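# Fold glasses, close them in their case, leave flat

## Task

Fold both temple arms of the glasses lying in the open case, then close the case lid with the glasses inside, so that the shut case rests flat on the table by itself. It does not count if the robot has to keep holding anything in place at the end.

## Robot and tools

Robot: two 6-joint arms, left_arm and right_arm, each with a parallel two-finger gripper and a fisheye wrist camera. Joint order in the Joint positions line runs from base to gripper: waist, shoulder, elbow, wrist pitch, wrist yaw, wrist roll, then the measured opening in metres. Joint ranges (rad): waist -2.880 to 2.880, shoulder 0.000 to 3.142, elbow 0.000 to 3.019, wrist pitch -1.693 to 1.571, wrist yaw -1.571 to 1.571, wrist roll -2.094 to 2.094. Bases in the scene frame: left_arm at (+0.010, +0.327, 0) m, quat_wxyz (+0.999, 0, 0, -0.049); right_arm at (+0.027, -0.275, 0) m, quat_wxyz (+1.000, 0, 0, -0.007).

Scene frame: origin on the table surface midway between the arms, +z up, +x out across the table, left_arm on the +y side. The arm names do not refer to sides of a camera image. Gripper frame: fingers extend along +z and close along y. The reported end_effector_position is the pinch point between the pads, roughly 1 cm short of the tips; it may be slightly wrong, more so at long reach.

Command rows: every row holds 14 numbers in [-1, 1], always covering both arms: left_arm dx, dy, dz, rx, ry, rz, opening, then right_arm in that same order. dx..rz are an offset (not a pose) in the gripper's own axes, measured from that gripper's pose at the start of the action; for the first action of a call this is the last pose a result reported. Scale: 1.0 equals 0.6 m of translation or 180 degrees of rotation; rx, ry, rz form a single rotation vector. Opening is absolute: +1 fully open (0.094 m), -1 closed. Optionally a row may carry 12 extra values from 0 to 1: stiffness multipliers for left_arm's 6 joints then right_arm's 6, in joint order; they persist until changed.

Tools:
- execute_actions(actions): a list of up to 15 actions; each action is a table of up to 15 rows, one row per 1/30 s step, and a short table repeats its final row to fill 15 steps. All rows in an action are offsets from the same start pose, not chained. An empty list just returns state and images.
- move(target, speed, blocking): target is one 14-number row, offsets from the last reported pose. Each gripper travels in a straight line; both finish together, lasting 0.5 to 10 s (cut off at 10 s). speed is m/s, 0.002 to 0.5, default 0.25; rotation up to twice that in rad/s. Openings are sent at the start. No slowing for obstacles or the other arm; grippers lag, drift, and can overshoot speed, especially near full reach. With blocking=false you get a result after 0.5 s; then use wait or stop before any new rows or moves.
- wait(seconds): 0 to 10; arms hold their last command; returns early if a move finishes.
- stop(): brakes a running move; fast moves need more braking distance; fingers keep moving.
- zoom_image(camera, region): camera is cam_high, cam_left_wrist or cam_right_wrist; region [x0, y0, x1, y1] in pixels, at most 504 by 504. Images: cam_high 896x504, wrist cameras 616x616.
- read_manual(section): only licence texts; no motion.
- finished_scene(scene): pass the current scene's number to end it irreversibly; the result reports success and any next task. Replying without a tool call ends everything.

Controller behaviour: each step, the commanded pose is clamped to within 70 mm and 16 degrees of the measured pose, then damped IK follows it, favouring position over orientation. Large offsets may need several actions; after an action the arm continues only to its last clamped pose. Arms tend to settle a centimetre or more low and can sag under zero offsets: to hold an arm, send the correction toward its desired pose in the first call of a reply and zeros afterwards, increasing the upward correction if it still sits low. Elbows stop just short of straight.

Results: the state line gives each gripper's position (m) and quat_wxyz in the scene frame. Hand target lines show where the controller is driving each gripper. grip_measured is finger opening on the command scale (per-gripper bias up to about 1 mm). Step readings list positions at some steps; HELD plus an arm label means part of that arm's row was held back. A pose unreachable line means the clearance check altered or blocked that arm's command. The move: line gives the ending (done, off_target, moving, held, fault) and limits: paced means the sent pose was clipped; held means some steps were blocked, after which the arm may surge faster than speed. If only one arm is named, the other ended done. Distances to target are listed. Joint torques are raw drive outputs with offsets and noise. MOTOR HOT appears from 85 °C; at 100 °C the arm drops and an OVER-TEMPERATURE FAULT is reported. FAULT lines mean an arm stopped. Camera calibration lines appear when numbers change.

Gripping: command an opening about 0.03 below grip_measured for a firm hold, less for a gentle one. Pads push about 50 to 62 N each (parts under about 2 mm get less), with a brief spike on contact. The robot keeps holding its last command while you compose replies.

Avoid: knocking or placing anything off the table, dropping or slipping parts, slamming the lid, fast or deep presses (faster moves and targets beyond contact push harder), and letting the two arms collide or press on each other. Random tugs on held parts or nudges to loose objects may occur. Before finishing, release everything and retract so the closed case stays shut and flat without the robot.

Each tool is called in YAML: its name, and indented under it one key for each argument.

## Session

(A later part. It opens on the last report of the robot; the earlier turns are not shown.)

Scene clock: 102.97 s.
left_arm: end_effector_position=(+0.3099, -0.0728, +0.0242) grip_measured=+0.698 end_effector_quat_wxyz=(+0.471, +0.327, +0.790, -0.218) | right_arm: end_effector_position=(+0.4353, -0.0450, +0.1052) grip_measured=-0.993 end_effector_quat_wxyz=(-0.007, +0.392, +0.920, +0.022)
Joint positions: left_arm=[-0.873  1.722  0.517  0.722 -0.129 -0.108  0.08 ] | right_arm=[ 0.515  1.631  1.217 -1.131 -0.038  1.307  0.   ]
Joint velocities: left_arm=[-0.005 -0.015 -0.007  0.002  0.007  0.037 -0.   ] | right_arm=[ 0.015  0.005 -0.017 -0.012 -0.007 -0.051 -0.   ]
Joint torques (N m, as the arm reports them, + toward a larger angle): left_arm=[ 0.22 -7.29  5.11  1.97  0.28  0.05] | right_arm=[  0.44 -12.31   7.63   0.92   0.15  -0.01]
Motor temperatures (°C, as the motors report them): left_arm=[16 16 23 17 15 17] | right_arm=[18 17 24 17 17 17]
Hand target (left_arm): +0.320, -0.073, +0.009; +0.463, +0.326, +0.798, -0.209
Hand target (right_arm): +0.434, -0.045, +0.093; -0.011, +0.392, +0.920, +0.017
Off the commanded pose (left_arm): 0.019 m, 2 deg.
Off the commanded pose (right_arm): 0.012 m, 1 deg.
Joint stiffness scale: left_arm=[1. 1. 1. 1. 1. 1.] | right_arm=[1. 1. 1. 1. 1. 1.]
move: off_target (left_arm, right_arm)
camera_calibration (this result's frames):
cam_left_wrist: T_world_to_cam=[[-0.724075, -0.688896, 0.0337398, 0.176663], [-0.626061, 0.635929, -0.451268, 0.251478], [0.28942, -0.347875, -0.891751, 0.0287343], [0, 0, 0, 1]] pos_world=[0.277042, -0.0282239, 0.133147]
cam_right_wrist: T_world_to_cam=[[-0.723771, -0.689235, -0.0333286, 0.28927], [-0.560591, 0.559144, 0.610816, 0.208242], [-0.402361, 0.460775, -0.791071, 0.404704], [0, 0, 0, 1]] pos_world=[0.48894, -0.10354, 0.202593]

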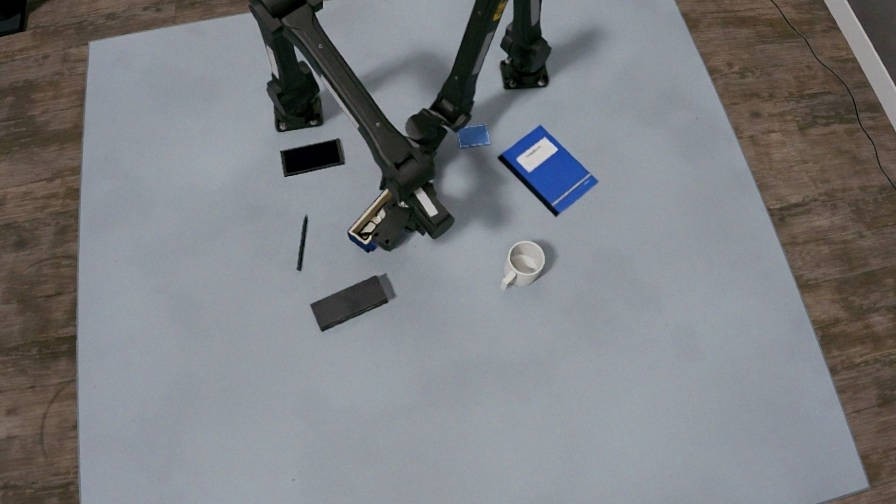

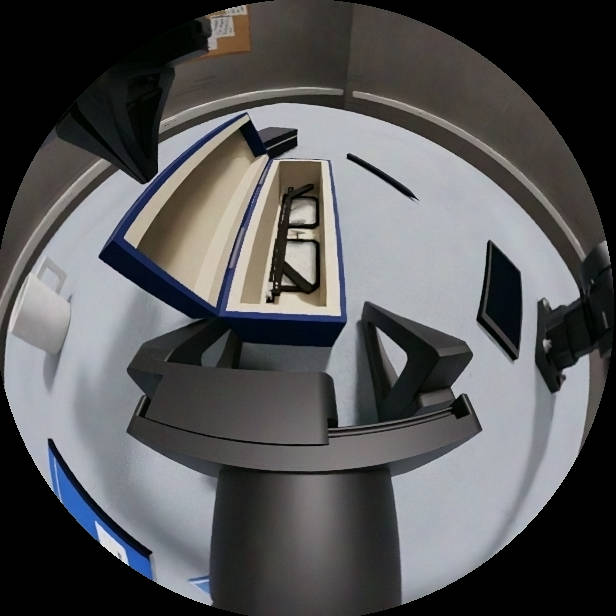

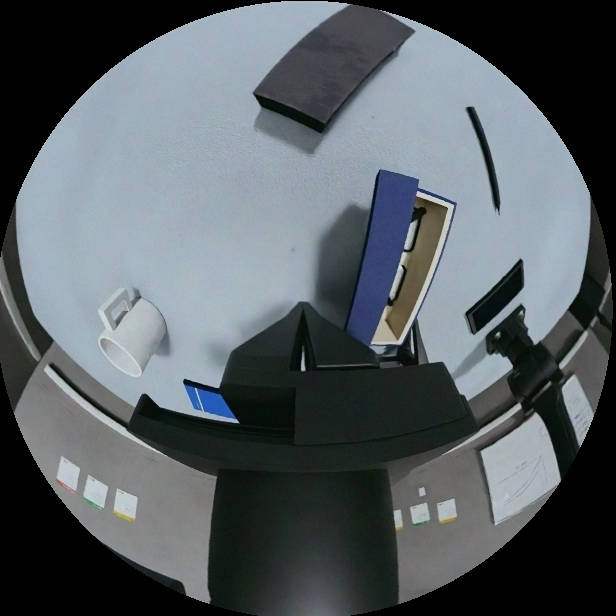

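move:
  target: [0,0.005,0,0,0,0,0.2,0,0,0.045,0,0,0,-1]
  speed: 0.03

Scene clock: 104.70 s.
left_arm: end_effector_position=(+0.3108, -0.0721, +0.0242) grip_measured=+0.232 end_effector_quat_wxyz=(+0.472, +0.325, +0.790, -0.216) | right_arm: end_effector_position=(+0.4363, -0.0445, +0.0918) grip_measured=-0.993 end_effector_quat_wxyz=(-0.002, +0.392, +0.920, +0.028)
Joint positions: left_arm=[-0.873  1.722  0.517  0.722 -0.134 -0.108  0.058] | right_arm=[ 0.515  1.64   1.189 -1.079 -0.038  1.307  0.   ]
Joint velocities: left_arm=[-0.005 -0.015 -0.007 -0.002 -0.022 -0.022 -0.   ] | right_arm=[-0.015  0.005  0.007  0.007  0.007 -0.037 -0.   ]
Joint torques (N m, as the arm reports them, + toward a larger angle): left_arm=[ -0.91 -11.34   3.38   2.13   0.43   0.1 ] | right_arm=[  0.78 -12.03   7.6    1.03   0.15  -0.01]
Motor temperatures (°C, as the motors report them): left_arm=[16 16 23 17 15 17] | right_arm=[18 18 24 17 17 17]
Hand target (left_arm): +0.312, -0.071, +0.024; +0.471, +0.327, +0.790, -0.218
Hand target (right_arm): +0.435, -0.044, +0.078; -0.007, +0.392, +0.920, +0.022
Off the commanded pose (left_arm): 0.002 m, 0 deg.
Off the commanded pose (right_arm): 0.014 m, 1 deg.
Joint stiffness scale: left_arm=[1. 1. 1. 1. 1. 1.] | right_arm=[1. 1. 1. 1. 1. 1.]
move: off_target (right_arm)
camera_calibration (this result's frames):
cam_left_wrist: T_world_to_cam=[[-0.721035, -0.692168, 0.0318159, 0.176625], [-0.628177, 0.633618, -0.451577, 0.25208], [0.292408, -0.345589, -0.891665, 0.0280067], [0, 0, 0, 1]] pos_world=[0.277514, -0.02779, 0.133187]
cam_right_wrist: T_world_to_cam=[[-0.723226, -0.688937, -0.0480617, 0.291078], [-0.568743, 0.554681, 0.607339, 0.220357], [-0.391759, 0.466578, -0.792988, 0.390076], [0, 0, 0, 1]] pos_world=[0.488658, -0.103695, 0.189484]

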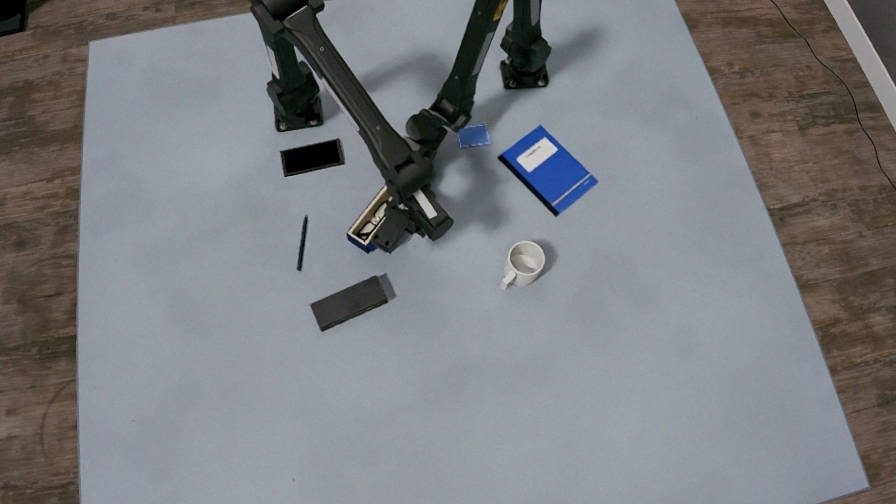

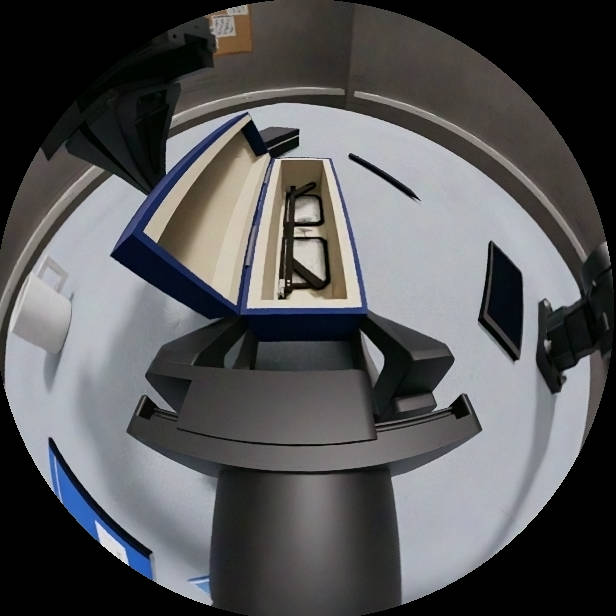

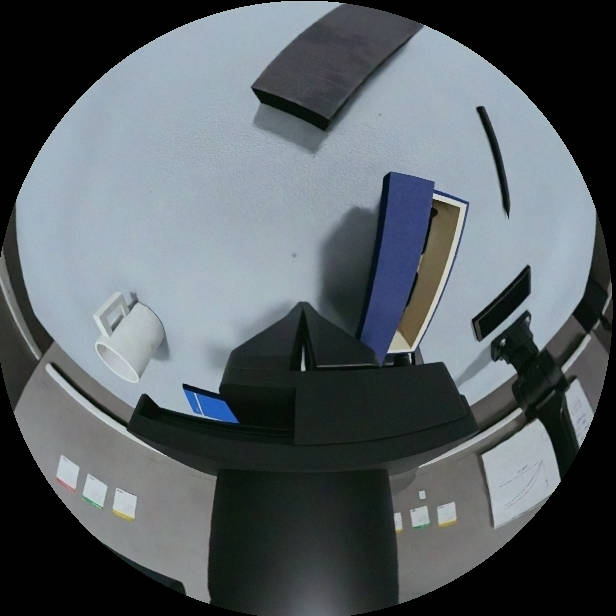

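move:
  target: [0,0,0,0,0,0,0.19,-0.02,-0.14,0.0,0,0,0,-1]
  speed: 0.03

Scene clock: 108.47 s.
left_arm: end_effector_position=(+0.3102, -0.0726, +0.0242) grip_measured=+0.232 end_effector_quat_wxyz=(+0.472, +0.328, +0.789, -0.217) | right_arm: end_effector_position=(+0.3858, -0.1048, +0.0934) grip_measured=-0.993 end_effector_quat_wxyz=(+0.001, +0.391, +0.920, +0.032)
Joint positions: left_arm=[-0.873  1.722  0.517  0.722 -0.129 -0.104  0.058] | right_arm=[ 0.441  1.456  0.978 -1.044 -0.042  1.231  0.   ]
Joint velocities: left_arm=[ 0.005 -0.015 -0.012 -0.002 -0.051 -0.007  0.001] | right_arm=[ 0.005 -0.024  0.007  0.007 -0.022  0.007  0.001]
Joint torques (N m, as the arm reports them, + toward a larger angle): left_arm=[ -1.47 -10.94   3.43   2.12  -0.35   0.03] | right_arm=[ -0.7  -10.93   7.46   0.28   0.22  -0.19]
Motor temperatures (°C, as the motors report them): left_arm=[16 17 22 17 15 17] | right_arm=[18 18 24 17 17 17]
Hand target (left_arm): +0.311, -0.072, +0.024; +0.472, +0.325, +0.790, -0.216
Hand target (right_arm): +0.385, -0.112, +0.089; -0.001, +0.392, +0.920, +0.028
Off the commanded pose (left_arm): 0.001 m, 0 deg.
Off the commanded pose (right_arm): 0.009 m, 1 deg.
Joint stiffness scale: left_arm=[1. 1. 1. 1. 1. 1.] | right_arm=[1. 1. 1. 1. 1. 1.]
move: done
camera_calibration (this result's frames):
cam_left_wrist: T_world_to_cam=[[-0.725196, -0.68788, 0.0301932, 0.177484], [-0.623931, 0.637968, -0.451338, 0.251007], [0.291204, -0.346147, -0.891842, 0.0282957], [0, 0, 0, 1]] pos_world=[0.277082, -0.0282528, 0.133166]
cam_right_wrist: T_world_to_cam=[[-0.721672, -0.689802, -0.0579803, 0.213252], [-0.575065, 0.550787, 0.604925, 0.226404], [-0.385344, 0.4699, -0.794169, 0.397723], [0, 0, 0, 1]] pos_world=[0.437355, -0.164488, 0.191267]

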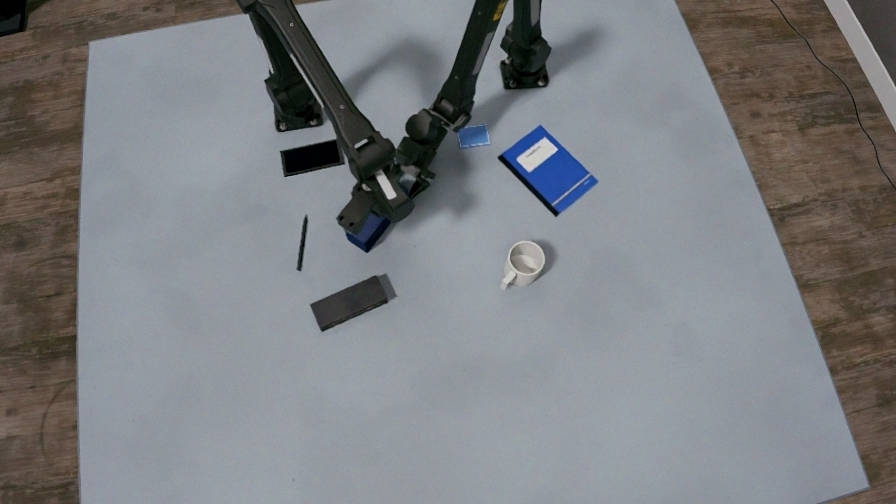

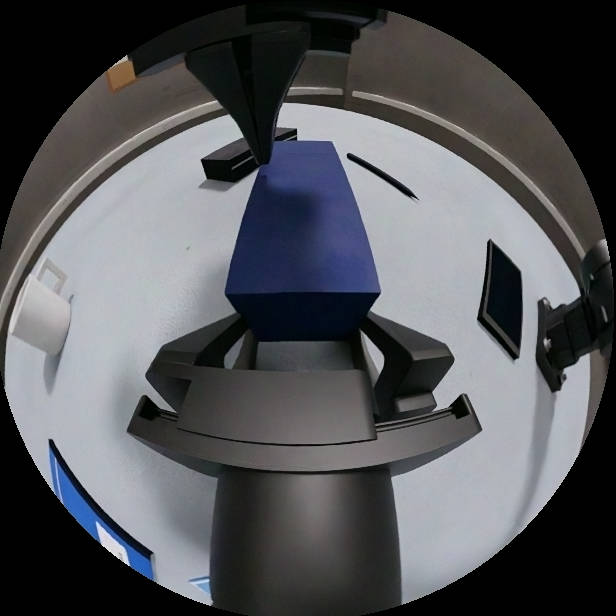

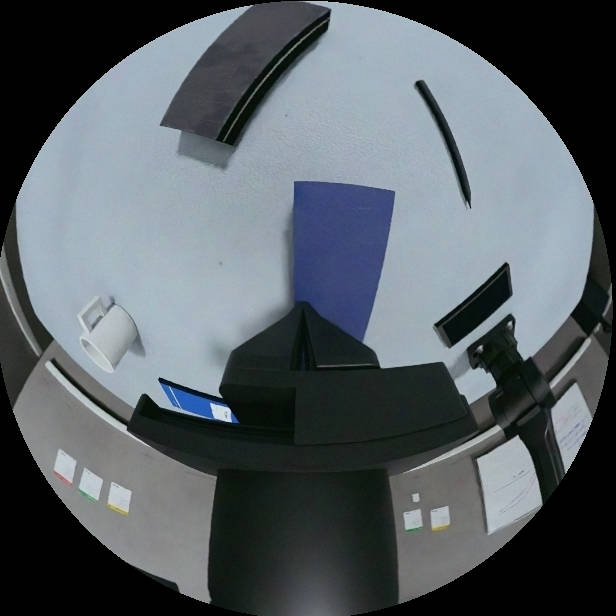

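Snapped shut. Release and retreat.

move:
  target: [0,0,0,0,0,0,0.8,-0.05,0,-0.06,0,0,0,-1]
  speed: 0.1

move:
  target: [0,0,-0.12,0,0,0,0.8,-0.05,-0.15,-0.03,0,0,0,-1]
  speed: 0.15

Scene clock: 109.67 s.
left_arm: end_effector_position=(+0.3102, -0.0727, +0.0242) grip_measured=+0.798 end_effector_quat_wxyz=(+0.472, +0.328, +0.789, -0.217) | right_arm: end_effector_position=(+0.3931, -0.1292, +0.1134) grip_measured=-0.993 end_effector_quat_wxyz=(-0.007, +0.393, +0.919, +0.022)
Joint positions: left_arm=[-0.873  1.722  0.517  0.722 -0.129 -0.104  0.084] | right_arm=[ 0.377  1.441  1.021 -1.13  -0.042  1.172  0.   ]
Joint velocities: left_arm=[-0.005  0.015 -0.027 -0.007 -0.022  0.022 -0.   ] | right_arm=[-0.005 -0.015  0.012 -0.012 -0.037 -0.095 -0.   ]
Joint torques (N m, as the arm reports them, + toward a larger angle): left_arm=[ -1.73 -11.17   3.47   2.06  -0.14   0.06] | right_arm=[ -0.24 -10.44  11.6   -0.64   0.12  -0.15]
Motor temperatures (°C, as the motors report them): left_arm=[16 17 22 17 15 17] | right_arm=[18 18 24 17 17 17]
Hand target (left_arm): +0.310, -0.073, +0.024; +0.472, +0.328, +0.789, -0.217
Hand target (right_arm): +0.406, -0.128, +0.129; +0.003, +0.391, +0.920, +0.032
Off the commanded pose (left_arm): 0.000 m, 0 deg.
Off the commanded pose (right_arm): 0.020 m, 2 deg.
Joint stiffness scale: left_arm=[1. 1. 1. 1. 1. 1.] | right_arm=[1. 1. 1. 1. 1. 1.]
move: off_target (right_arm)
camera_calibration (this result's frames):
cam_left_wrist: T_world_to_cam=[[-0.725424, -0.687632, 0.0303683, 0.177503], [-0.623782, 0.638133, -0.451311, 0.250967], [0.290957, -0.346335, -0.89185, 0.0283551], [0, 0, 0, 1]] pos_world=[0.277063, -0.0282736, 0.133162]
cam_right_wrist: T_world_to_cam=[[-0.725928, -0.686967, -0.0332488, 0.202123], [-0.558518, 0.560604, 0.611376, 0.225978], [-0.401356, 0.462385, -0.790642, 0.432848], [0, 0, 0, 1]] pos_world=[0.446665, -0.187975, 0.210791]

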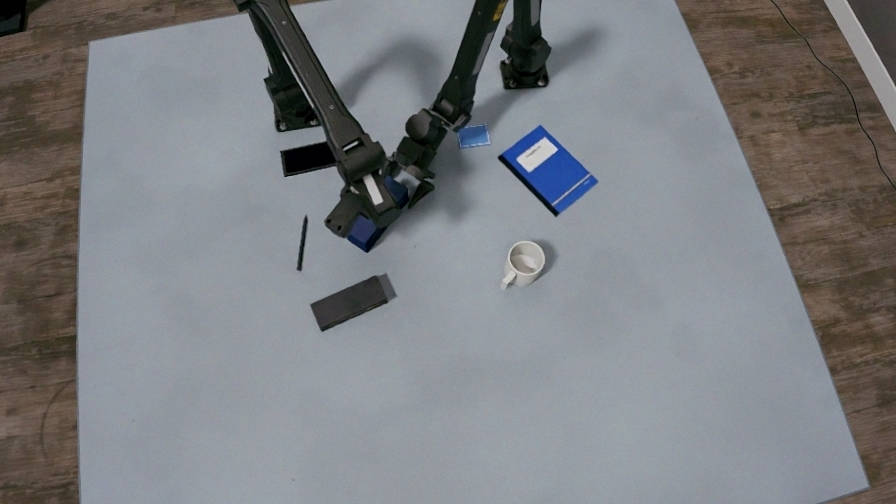

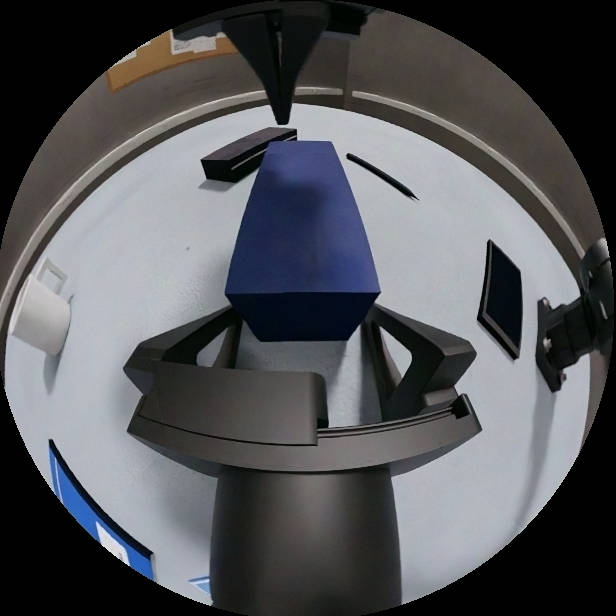

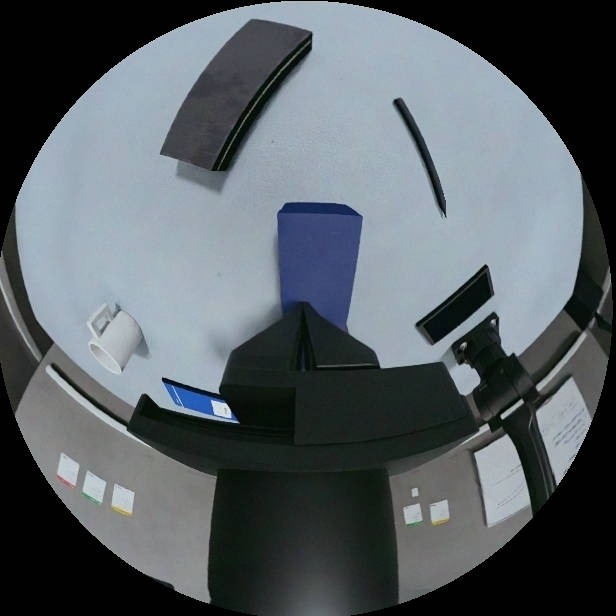

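Scene clock: 110.80 s.
left_arm: end_effector_position=(+0.2701, -0.0217, +0.0514) grip_measured=+0.798 end_effector_quat_wxyz=(+0.469, +0.332, +0.791, -0.208) | right_arm: end_effector_position=(+0.3571, -0.2105, +0.1333) grip_measured=-0.993 end_effector_quat_wxyz=(+0.006, +0.397, +0.918, +0.029)
Joint positions: left_arm=[-0.892  1.485  0.354  0.632 -0.155 -0.104  0.084] | right_arm=[ 0.188  1.253  0.898 -1.175 -0.042  0.991  0.   ]
Joint velocities: left_arm=[-0.005  0.024 -0.002 -0.002 -0.037  0.022 -0.   ] | right_arm=[-0.005 -0.005 -0.017 -0.002  0.007 -0.066  0.001]
Joint torques (N m, as the arm reports them, + toward a larger angle): left_arm=[-2.92 -9.79  3.98  1.82 -0.33 -0.11] | right_arm=[-0.03 -8.91  8.11 -0.51  0.21 -0.04]
Motor temperatures (°C, as the motors report them): left_arm=[16 17 22 17 15 17] | right_arm=[18 18 24 17 17 17]
Hand target (left_arm): +0.267, -0.027, +0.058; +0.471, +0.328, +0.789, -0.217
Hand target (right_arm): +0.350, -0.214, +0.130; -0.004, +0.393, +0.919, +0.021
Off the commanded pose (left_arm): 0.008 m, 1 deg.
Off the commanded pose (right_arm): 0.011 m, 2 deg.
Joint stiffness scale: left_arm=[1. 1. 1. 1. 1. 1.] | right_arm=[1. 1. 1. 1. 1. 1.]
move: off_target (right_arm)
camera_calibration (this result's frames):
cam_left_wrist: T_world_to_cam=[[-0.723112, -0.690536, 0.0164148, 0.182721], [-0.625441, 0.64449, -0.439837, 0.205728], [0.293144, -0.328318, -0.897928, 0.0820416], [0, 0, 0, 1]] pos_world=[0.236748, 0.0205215, 0.161155]
cam_right_wrist: T_world_to_cam=[[-0.730295, -0.680876, -0.0554693, 0.126564], [-0.571139, 0.564005, 0.596405, 0.246489], [-0.374793, 0.467232, -0.800765, 0.464561], [0, 0, 0, 1]] pos_world=[0.407323, -0.269905, 0.232017]

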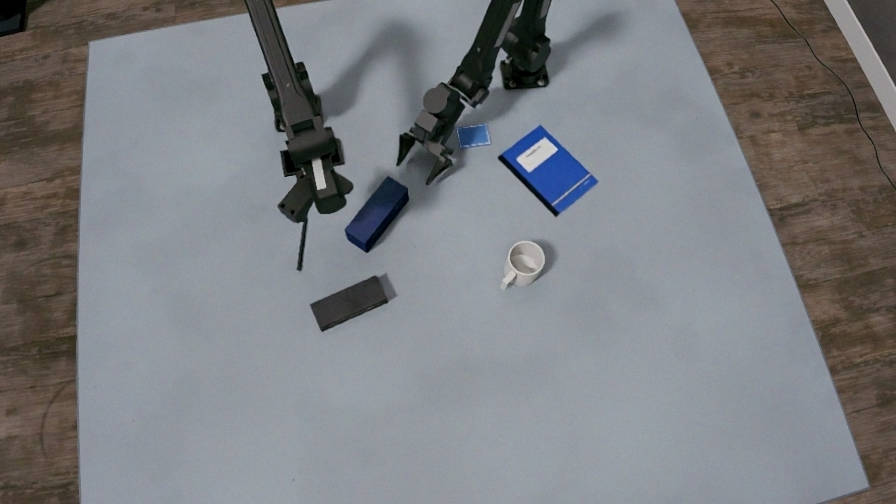

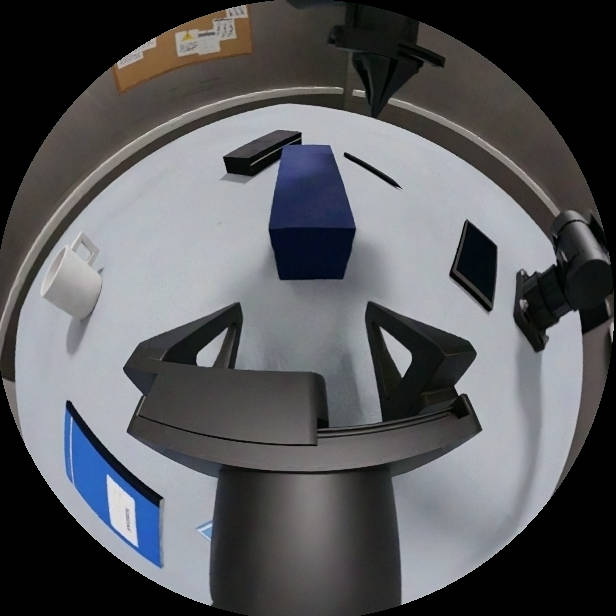

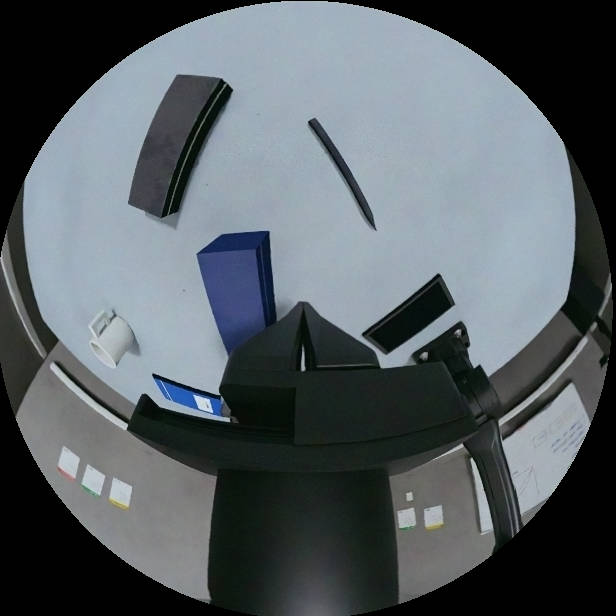

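zoom_image:
  camera: "cam_right_wrist"
  region: [180, 210, 320, 360]

Region (180, 210, 320, 360) of cam_right_wrist's 616x616 image, scaled by 3.360, with more detail than that image has; it fills the left 470 columns of this view, and the rest is white.

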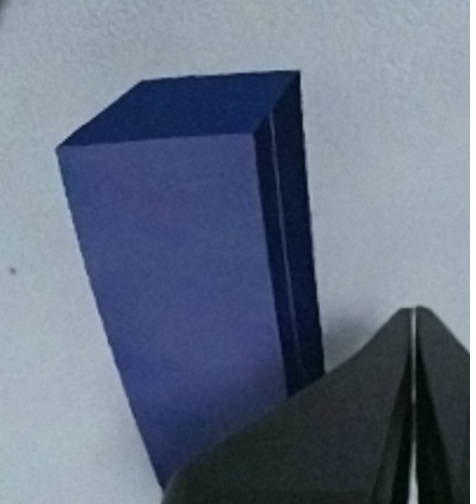

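finished_scene:
  scene: 1

The scene is finished: the task was done.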